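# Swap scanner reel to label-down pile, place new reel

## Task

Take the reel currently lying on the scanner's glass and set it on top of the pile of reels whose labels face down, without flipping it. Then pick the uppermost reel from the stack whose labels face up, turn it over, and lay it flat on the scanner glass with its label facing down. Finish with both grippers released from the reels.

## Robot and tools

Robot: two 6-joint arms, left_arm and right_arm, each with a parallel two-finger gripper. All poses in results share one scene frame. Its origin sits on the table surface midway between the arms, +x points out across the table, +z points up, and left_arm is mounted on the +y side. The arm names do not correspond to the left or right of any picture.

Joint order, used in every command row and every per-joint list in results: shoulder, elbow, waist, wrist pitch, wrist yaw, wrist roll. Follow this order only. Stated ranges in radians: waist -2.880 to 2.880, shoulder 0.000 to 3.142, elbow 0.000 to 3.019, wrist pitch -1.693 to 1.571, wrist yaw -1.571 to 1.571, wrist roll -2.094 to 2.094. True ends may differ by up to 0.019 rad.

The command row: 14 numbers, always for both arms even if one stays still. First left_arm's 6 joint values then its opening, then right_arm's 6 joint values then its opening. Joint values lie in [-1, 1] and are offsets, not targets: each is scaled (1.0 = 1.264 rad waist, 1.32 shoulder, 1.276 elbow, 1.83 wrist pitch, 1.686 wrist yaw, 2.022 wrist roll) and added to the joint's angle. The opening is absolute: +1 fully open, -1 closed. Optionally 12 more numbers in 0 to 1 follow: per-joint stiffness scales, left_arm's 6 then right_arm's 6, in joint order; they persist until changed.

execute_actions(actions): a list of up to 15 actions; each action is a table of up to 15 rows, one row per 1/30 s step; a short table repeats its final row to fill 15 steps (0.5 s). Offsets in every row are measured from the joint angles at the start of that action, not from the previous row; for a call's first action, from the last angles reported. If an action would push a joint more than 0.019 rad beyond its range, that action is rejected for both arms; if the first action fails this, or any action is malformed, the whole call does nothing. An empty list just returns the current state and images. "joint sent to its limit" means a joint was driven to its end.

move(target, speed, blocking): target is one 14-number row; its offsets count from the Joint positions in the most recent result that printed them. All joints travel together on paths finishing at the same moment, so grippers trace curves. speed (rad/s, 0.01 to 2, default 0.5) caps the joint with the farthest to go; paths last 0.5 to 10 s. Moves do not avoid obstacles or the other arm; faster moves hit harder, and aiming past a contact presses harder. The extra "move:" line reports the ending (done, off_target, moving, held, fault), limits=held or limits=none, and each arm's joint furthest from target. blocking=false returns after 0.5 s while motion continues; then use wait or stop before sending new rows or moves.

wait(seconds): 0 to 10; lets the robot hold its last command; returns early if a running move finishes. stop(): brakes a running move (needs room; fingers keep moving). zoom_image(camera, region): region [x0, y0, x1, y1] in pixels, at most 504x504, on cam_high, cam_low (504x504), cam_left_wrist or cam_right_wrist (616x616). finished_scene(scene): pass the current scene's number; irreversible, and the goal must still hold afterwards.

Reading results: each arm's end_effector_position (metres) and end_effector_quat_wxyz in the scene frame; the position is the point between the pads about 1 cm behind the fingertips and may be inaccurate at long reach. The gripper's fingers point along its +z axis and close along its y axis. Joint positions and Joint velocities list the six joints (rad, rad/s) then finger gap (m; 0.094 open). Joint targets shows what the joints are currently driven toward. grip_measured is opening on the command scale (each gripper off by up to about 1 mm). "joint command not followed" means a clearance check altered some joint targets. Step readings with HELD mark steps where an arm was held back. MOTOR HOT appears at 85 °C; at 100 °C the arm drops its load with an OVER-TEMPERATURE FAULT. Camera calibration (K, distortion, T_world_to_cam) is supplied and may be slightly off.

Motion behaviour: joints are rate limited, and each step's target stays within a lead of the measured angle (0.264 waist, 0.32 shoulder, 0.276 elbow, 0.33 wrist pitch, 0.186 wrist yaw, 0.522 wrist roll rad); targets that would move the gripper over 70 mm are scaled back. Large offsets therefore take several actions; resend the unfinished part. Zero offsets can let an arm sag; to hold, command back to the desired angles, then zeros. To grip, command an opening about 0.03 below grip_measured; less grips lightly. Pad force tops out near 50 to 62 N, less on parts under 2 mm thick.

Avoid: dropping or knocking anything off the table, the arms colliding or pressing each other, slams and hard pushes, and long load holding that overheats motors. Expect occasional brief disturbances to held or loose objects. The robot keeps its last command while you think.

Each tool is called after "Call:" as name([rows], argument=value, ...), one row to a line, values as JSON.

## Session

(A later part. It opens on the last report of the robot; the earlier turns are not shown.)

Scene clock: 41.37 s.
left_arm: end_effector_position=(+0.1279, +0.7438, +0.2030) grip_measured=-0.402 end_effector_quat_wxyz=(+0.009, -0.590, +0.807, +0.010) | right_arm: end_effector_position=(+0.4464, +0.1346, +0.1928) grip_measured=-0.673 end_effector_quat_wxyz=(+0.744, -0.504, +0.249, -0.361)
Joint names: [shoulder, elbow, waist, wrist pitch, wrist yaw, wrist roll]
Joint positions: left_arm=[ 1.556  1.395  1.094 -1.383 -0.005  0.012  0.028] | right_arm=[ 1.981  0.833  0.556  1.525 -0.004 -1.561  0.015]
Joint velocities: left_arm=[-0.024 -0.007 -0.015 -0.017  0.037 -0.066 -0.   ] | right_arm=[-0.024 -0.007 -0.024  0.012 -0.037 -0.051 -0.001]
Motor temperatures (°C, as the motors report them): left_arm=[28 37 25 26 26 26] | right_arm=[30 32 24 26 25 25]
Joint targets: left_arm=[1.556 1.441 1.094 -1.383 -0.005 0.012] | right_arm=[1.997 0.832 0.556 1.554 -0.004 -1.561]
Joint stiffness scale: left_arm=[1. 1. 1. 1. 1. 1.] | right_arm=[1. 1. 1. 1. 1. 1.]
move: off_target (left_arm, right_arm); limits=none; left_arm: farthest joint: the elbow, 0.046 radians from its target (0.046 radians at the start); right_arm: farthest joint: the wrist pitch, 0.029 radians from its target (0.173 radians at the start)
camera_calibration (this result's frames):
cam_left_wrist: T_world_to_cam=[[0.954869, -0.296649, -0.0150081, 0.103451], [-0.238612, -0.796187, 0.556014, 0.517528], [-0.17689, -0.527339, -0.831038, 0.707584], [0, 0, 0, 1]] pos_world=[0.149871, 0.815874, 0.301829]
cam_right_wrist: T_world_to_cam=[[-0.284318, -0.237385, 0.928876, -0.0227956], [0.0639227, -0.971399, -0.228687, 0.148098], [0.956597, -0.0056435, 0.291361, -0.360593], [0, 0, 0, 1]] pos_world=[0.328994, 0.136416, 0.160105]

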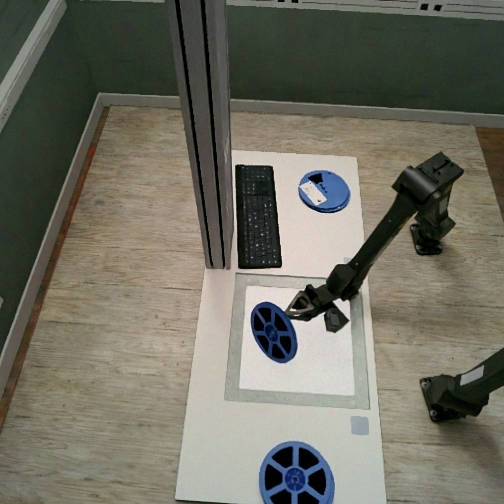

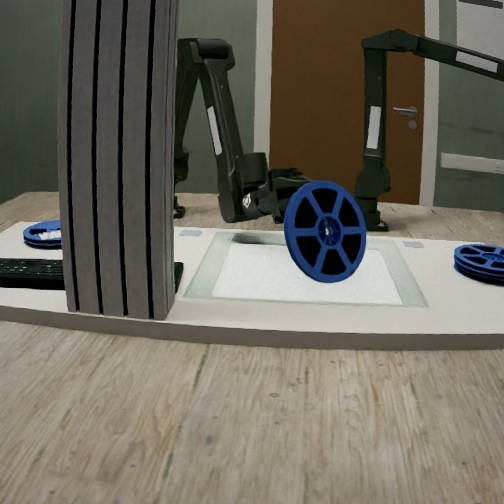

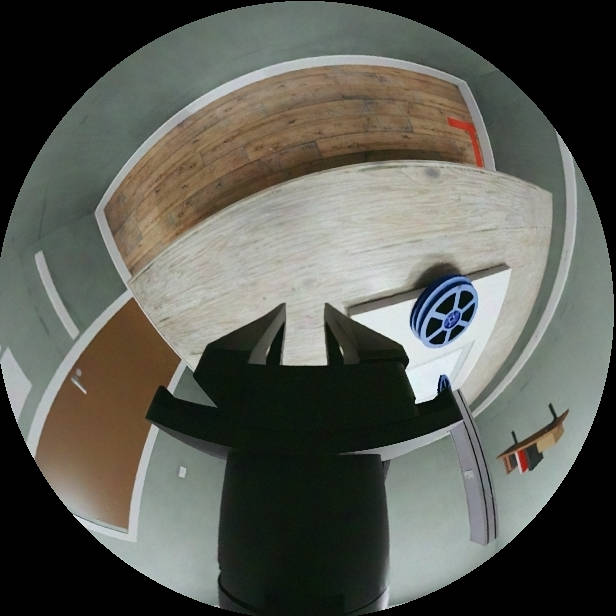

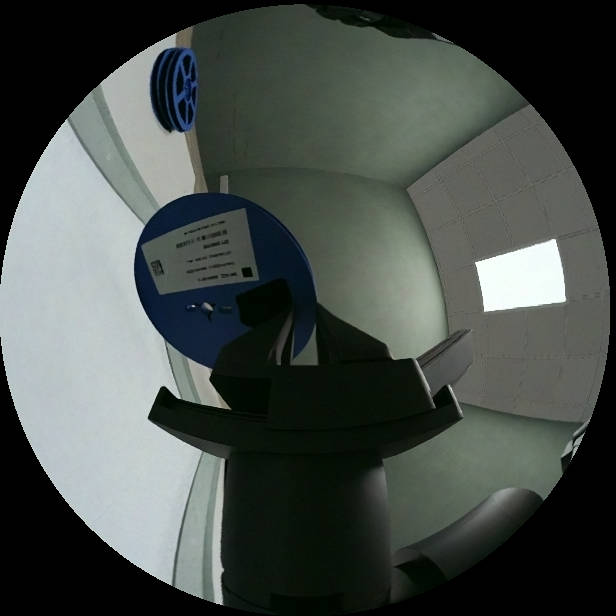

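Call:
move(target=[0,0.036,0,0,0,0,-0.4,0.02,0,0,0,0,0,-0.35], speed=0.03)

Call:
move(target=[0,0.036,0,0,0,0,-0.4,-0.15,-0.235,0,-0.18,0,0,-0.35], speed=0.07)

Scene clock: 44.00 s.
left_arm: end_effector_position=(+0.1279, +0.7438, +0.2030) grip_measured=-0.402 end_effector_quat_wxyz=(+0.009, -0.590, +0.807, +0.010) | right_arm: end_effector_position=(+0.4466, +0.1348, +0.1896) grip_measured=-0.352 end_effector_quat_wxyz=(+0.743, -0.506, +0.250, -0.360)
Joint names: [shoulder, elbow, waist, wrist pitch, wrist yaw, wrist roll]
Joint positions: left_arm=[ 1.556  1.395  1.094 -1.383 -0.005  0.012  0.028] | right_arm=[ 1.986  0.833  0.556  1.525 -0.004 -1.561  0.03 ]
Joint velocities: left_arm=[-0.005  0.012 -0.005 -0.002 -0.022 -0.022  0.001] | right_arm=[ 0.005 -0.017 -0.005  0.002  0.007 -0.022  0.001]
Motor temperatures (°C, as the motors report them): left_arm=[28 37 25 26 26 26] | right_arm=[30 32 24 26 25 25]
Joint targets: left_arm=[1.556 1.441 1.094 -1.383 -0.005 0.012] | right_arm=[2.008 0.833 0.556 1.525 -0.004 -1.561]
Joint stiffness scale: left_arm=[1. 1. 1. 1. 1. 1.] | right_arm=[1. 1. 1. 1. 1. 1.]
move: off_target (left_arm, right_arm); limits=none; left_arm: farthest joint: the elbow, 0.046 radians from its target (0.046 radians at the start); right_arm: farthest joint: the shoulder, 0.021 radians from its target (0.026 radians at the start)
camera_calibration (this result's frames):
cam_left_wrist: T_world_to_cam=[[0.954869, -0.296649, -0.0150081, 0.103451], [-0.238612, -0.796187, 0.556014, 0.517528], [-0.17689, -0.527339, -0.831038, 0.707584], [0, 0, 0, 1]] pos_world=[0.149871, 0.815874, 0.301829]
cam_right_wrist: T_world_to_cam=[[-0.28038, -0.23436, 0.93084, -0.0222426], [0.0629602, -0.972139, -0.225794, 0.147523], [0.957822, -0.00470211, 0.287324, -0.359814], [0, 0, 0, 1]] pos_world=[0.329113, 0.136508, 0.157397]

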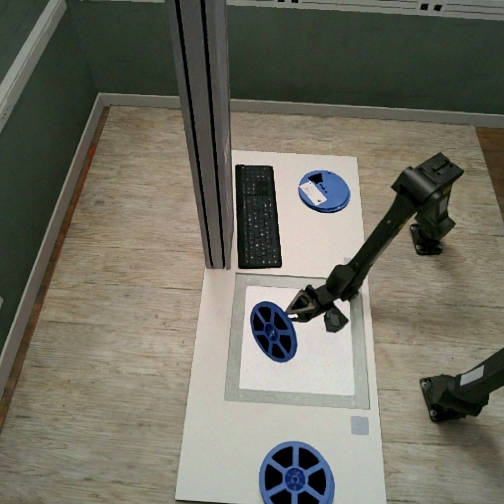

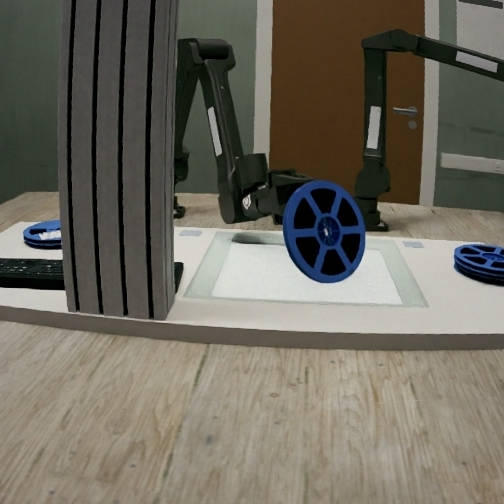

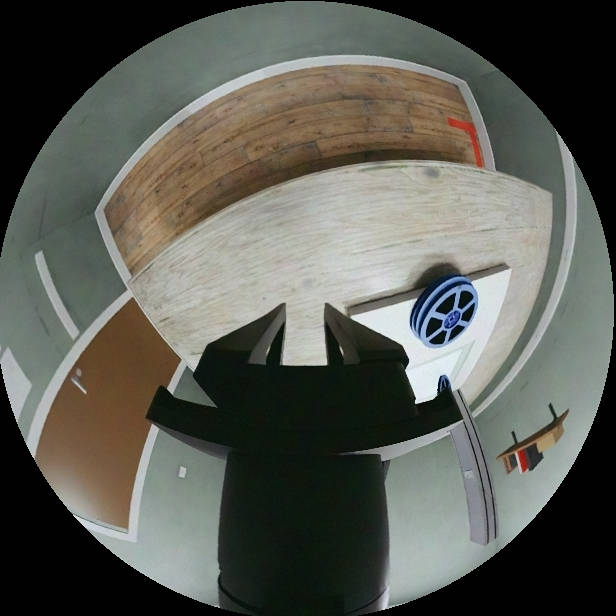

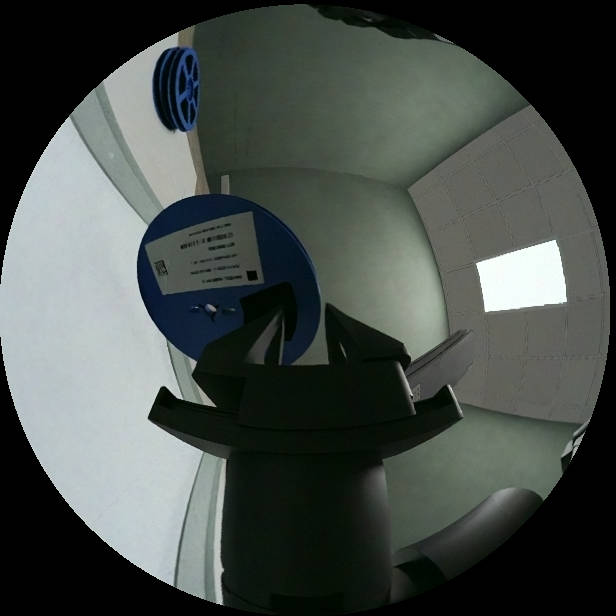

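Scene clock: 49.00 s.
left_arm: end_effector_position=(+0.1279, +0.7438, +0.2030) grip_measured=-0.402 end_effector_quat_wxyz=(+0.009, -0.590, +0.807, +0.010) | right_arm: end_effector_position=(+0.3780, +0.0821, +0.1060) grip_measured=-0.351 end_effector_quat_wxyz=(+0.619, -0.650, +0.323, -0.300)
Joint names: [shoulder, elbow, waist, wrist pitch, wrist yaw, wrist roll]
Joint positions: left_arm=[ 1.556  1.395  1.094 -1.383 -0.005  0.012  0.028] | right_arm=[ 1.8    0.535  0.556  1.211 -0.004 -1.561  0.03 ]
Joint velocities: left_arm=[ 0.005 -0.007 -0.005 -0.007 -0.007  0.007 -0.001] | right_arm=[ 0.005 -0.002 -0.005 -0.017  0.066 -0.022  0.   ]
Motor temperatures (°C, as the motors report them): left_arm=[28 37 25 26 26 26] | right_arm=[30 31 24 26 25 25]
Joint targets: left_arm=[1.556 1.441 1.094 -1.383 -0.005 0.012] | right_arm=[1.788 0.533 0.556 1.195 -0.004 -1.561]
Joint stiffness scale: left_arm=[1. 1. 1. 1. 1. 1.] | right_arm=[1. 1. 1. 1. 1. 1.]
move: off_target (left_arm); limits=none; left_arm: farthest joint: the elbow, 0.046 radians from its target (0.046 radians at the start); right_arm: farthest joint: the wrist pitch, 0.015 radians from its target (0.329 radians at the start)
camera_calibration (this result's frames):
cam_left_wrist: T_world_to_cam=[[0.954869, -0.296649, -0.0150081, 0.103451], [-0.238612, -0.796187, 0.556014, 0.517528], [-0.17689, -0.527339, -0.831038, 0.707584], [0, 0, 0, 1]] pos_world=[0.149871, 0.815874, 0.301829]
cam_right_wrist: T_world_to_cam=[[0.0506182, 0.0199167, 0.998519, -0.129221], [0.0274051, -0.999452, 0.0185461, 0.0715388], [0.998342, 0.0264258, -0.0511363, -0.25236], [0, 0, 0, 1]] pos_world=[0.256522, 0.0807421, 0.114798]

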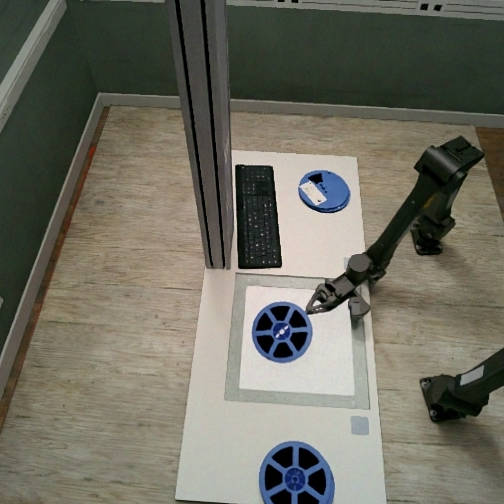

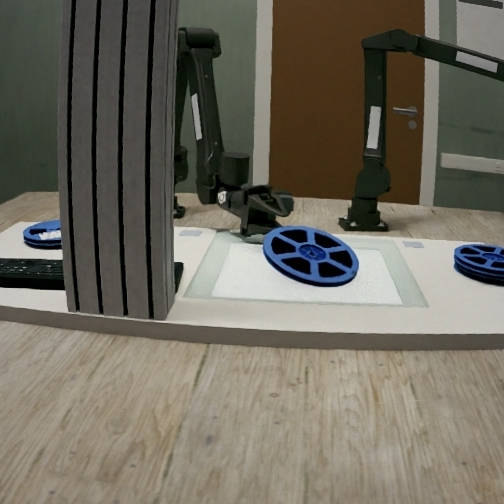

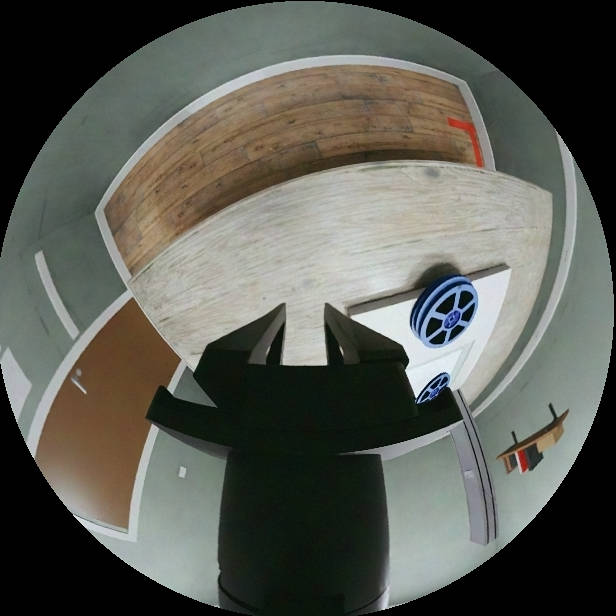

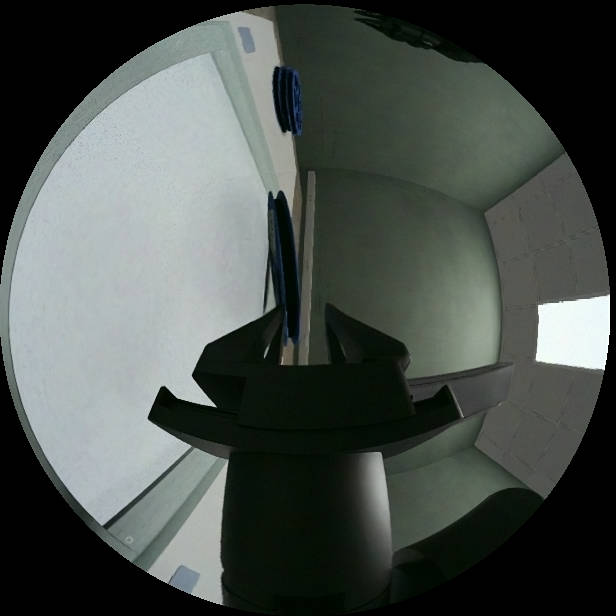

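Working. Continue: tip down, then retract.

Call:
move(target=[0,0.036,0,0,0,0,-0.4,-0.03,0,0,-0.12,0,0,-0.35], speed=0.07)

Call:
move(target=[0,0.036,0,0,0,0,-0.4,-0.1,-0.16,0,0.03,0,0,-0.35], speed=0.07)

Scene clock: 53.00 s.
left_arm: end_effector_position=(+0.1279, +0.7438, +0.2030) grip_measured=-0.402 end_effector_quat_wxyz=(+0.009, -0.590, +0.807, +0.010) | right_arm: end_effector_position=(+0.3736, +0.0787, +0.0733) grip_measured=-0.351 end_effector_quat_wxyz=(-0.561, +0.700, -0.348, +0.271)
Joint names: [shoulder, elbow, waist, wrist pitch, wrist yaw, wrist roll]
Joint positions: left_arm=[ 1.556  1.395  1.094 -1.383 -0.005  0.012  0.028] | right_arm=[ 1.768  0.535  0.556  1.008 -0.004 -1.561  0.031]
Joint velocities: left_arm=[ 0.005  0.002 -0.005 -0.002 -0.037  0.007 -0.   ] | right_arm=[ 0.005 -0.007 -0.005  0.002 -0.037 -0.022  0.001]
Motor temperatures (°C, as the motors report them): left_arm=[28 38 25 26 26 26] | right_arm=[30 31 24 26 25 25]
Joint targets: left_arm=[1.556 1.441 1.094 -1.383 -0.005 0.012] | right_arm=[1.760 0.535 0.556 0.991 -0.004 -1.561]
Joint stiffness scale: left_arm=[1. 1. 1. 1. 1. 1.] | right_arm=[1. 1. 1. 1. 1. 1.]
move: off_target (left_arm); limits=none; left_arm: farthest joint: the elbow, 0.046 radians from its target (0.046 radians at the start); right_arm: farthest joint: the wrist pitch, 0.017 radians from its target (0.219 radians at the start)
camera_calibration (this result's frames):
cam_left_wrist: T_world_to_cam=[[0.954869, -0.296649, -0.0150081, 0.103451], [-0.238612, -0.796187, 0.556014, 0.517528], [-0.17689, -0.527339, -0.831038, 0.707584], [0, 0, 0, 1]] pos_world=[0.149871, 0.815874, 0.301829]
cam_right_wrist: T_world_to_cam=[[0.184093, 0.122454, 0.975251, -0.152494], [0.0366181, -0.992375, 0.117691, 0.057571], [0.982227, 0.0140457, -0.187173, -0.232515], [0, 0, 0, 1]] pos_world=[0.254347, 0.0790713, 0.0984241]

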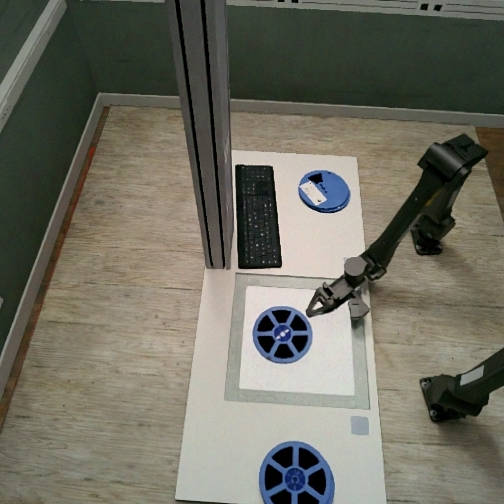

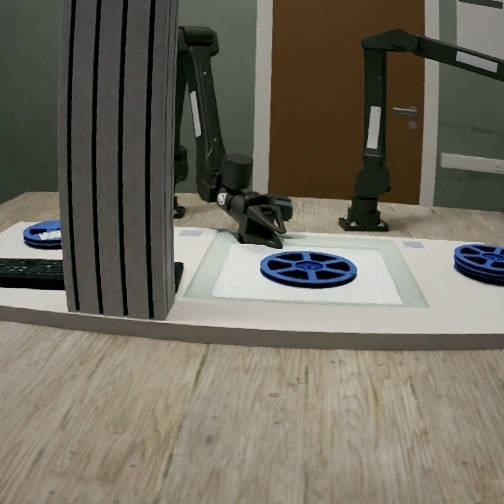

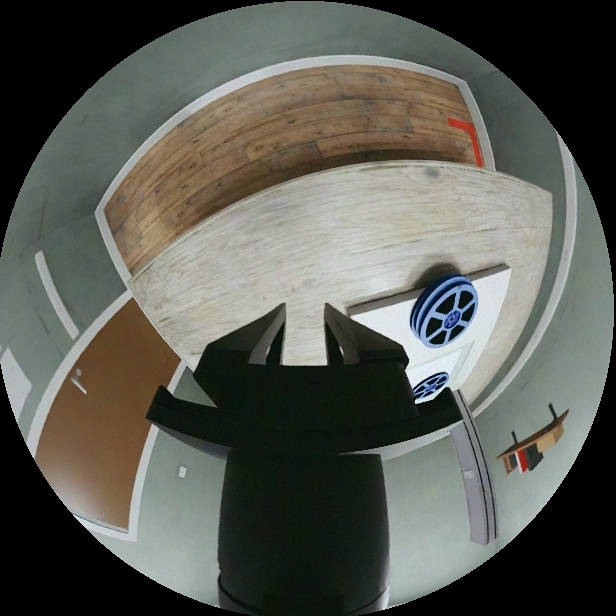

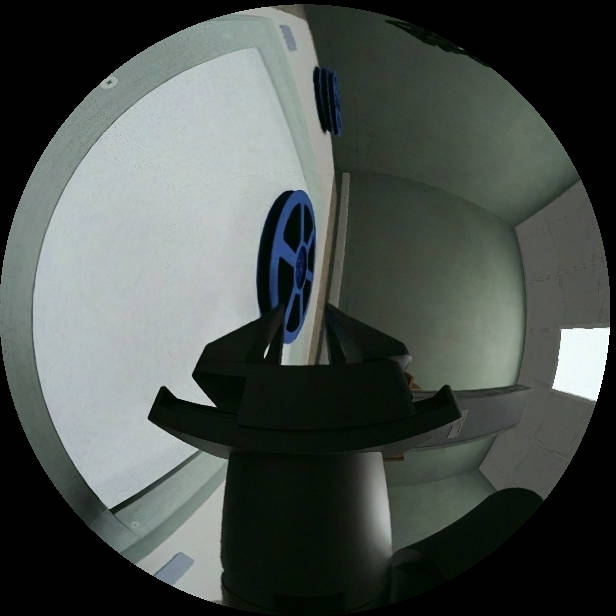

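Scene clock: 56.20 s.
left_arm: end_effector_position=(+0.1279, +0.7438, +0.2030) grip_measured=-0.402 end_effector_quat_wxyz=(+0.009, -0.590, +0.807, +0.010) | right_arm: end_effector_position=(+0.3132, +0.0323, +0.0687) grip_measured=-0.351 end_effector_quat_wxyz=(-0.545, +0.713, -0.354, +0.264)
Joint names: [shoulder, elbow, waist, wrist pitch, wrist yaw, wrist roll]
Joint positions: left_arm=[ 1.556  1.395  1.094 -1.383 -0.005  0.012  0.028] | right_arm=[ 1.643  0.334  0.556  1.038 -0.004 -1.561  0.031]
Joint velocities: left_arm=[-0.005 -0.002 -0.005 -0.002  0.037  0.007 -0.001] | right_arm=[ 0.005  0.012 -0.015  0.002  0.066 -0.037  0.001]
Motor temperatures (°C, as the motors report them): left_arm=[28 38 25 26 26 26] | right_arm=[30 30 24 26 25 25]
Joint targets: left_arm=[1.556 1.441 1.094 -1.383 -0.005 0.012] | right_arm=[1.635 0.331 0.556 1.063 -0.004 -1.561]
Joint stiffness scale: left_arm=[1. 1. 1. 1. 1. 1.] | right_arm=[1. 1. 1. 1. 1. 1.]
move: off_target (left_arm, right_arm); limits=none; left_arm: farthest joint: the elbow, 0.046 radians from its target (0.046 radians at the start); right_arm: farthest joint: the wrist pitch, 0.025 radians from its target (0.055 radians at the start)
camera_calibration (this result's frames):
cam_left_wrist: T_world_to_cam=[[0.954869, -0.296649, -0.0150081, 0.103451], [-0.238612, -0.796187, 0.556014, 0.517528], [-0.17689, -0.527339, -0.831038, 0.707584], [0, 0, 0, 1]] pos_world=[0.149871, 0.815874, 0.301829]
cam_right_wrist: T_world_to_cam=[[0.219009, 0.149277, 0.964236, -0.142285], [0.0413236, -0.98876, 0.143687, 0.0109462], [0.974847, 0.00837696, -0.222716, -0.168522], [0, 0, 0, 1]] pos_world=[0.194993, 0.0334747, 0.0980907]

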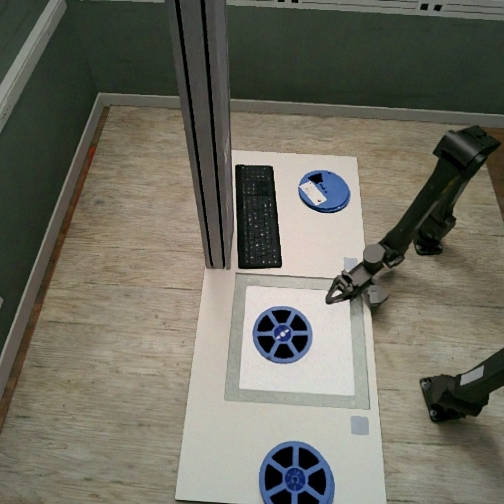

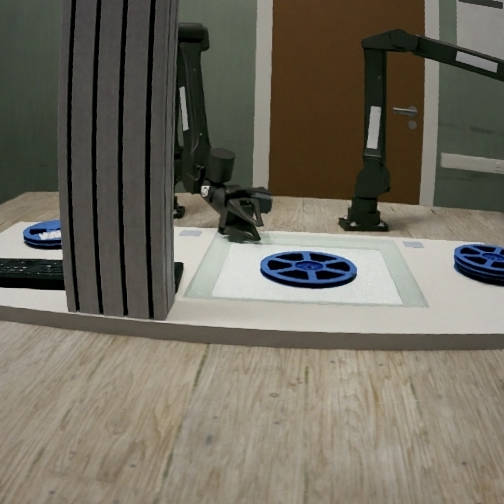

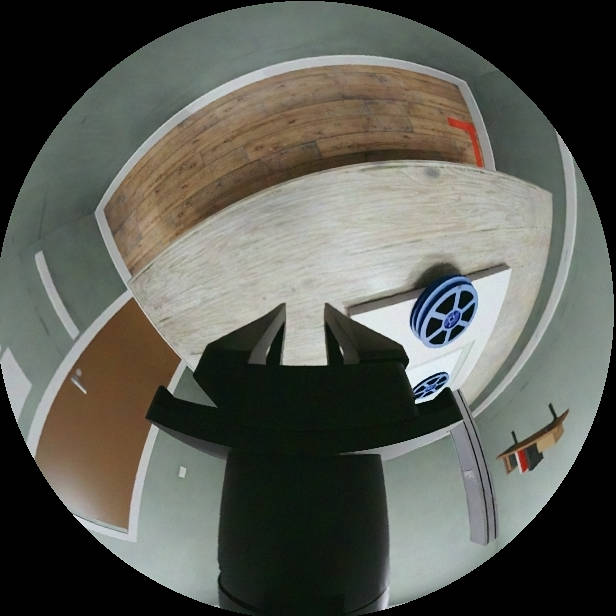

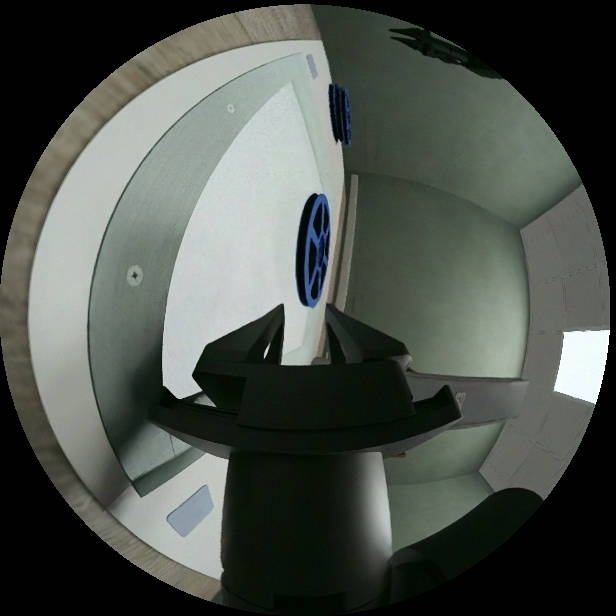

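Call:
finished_scene(scene=2)

The scene is finished: the task was done.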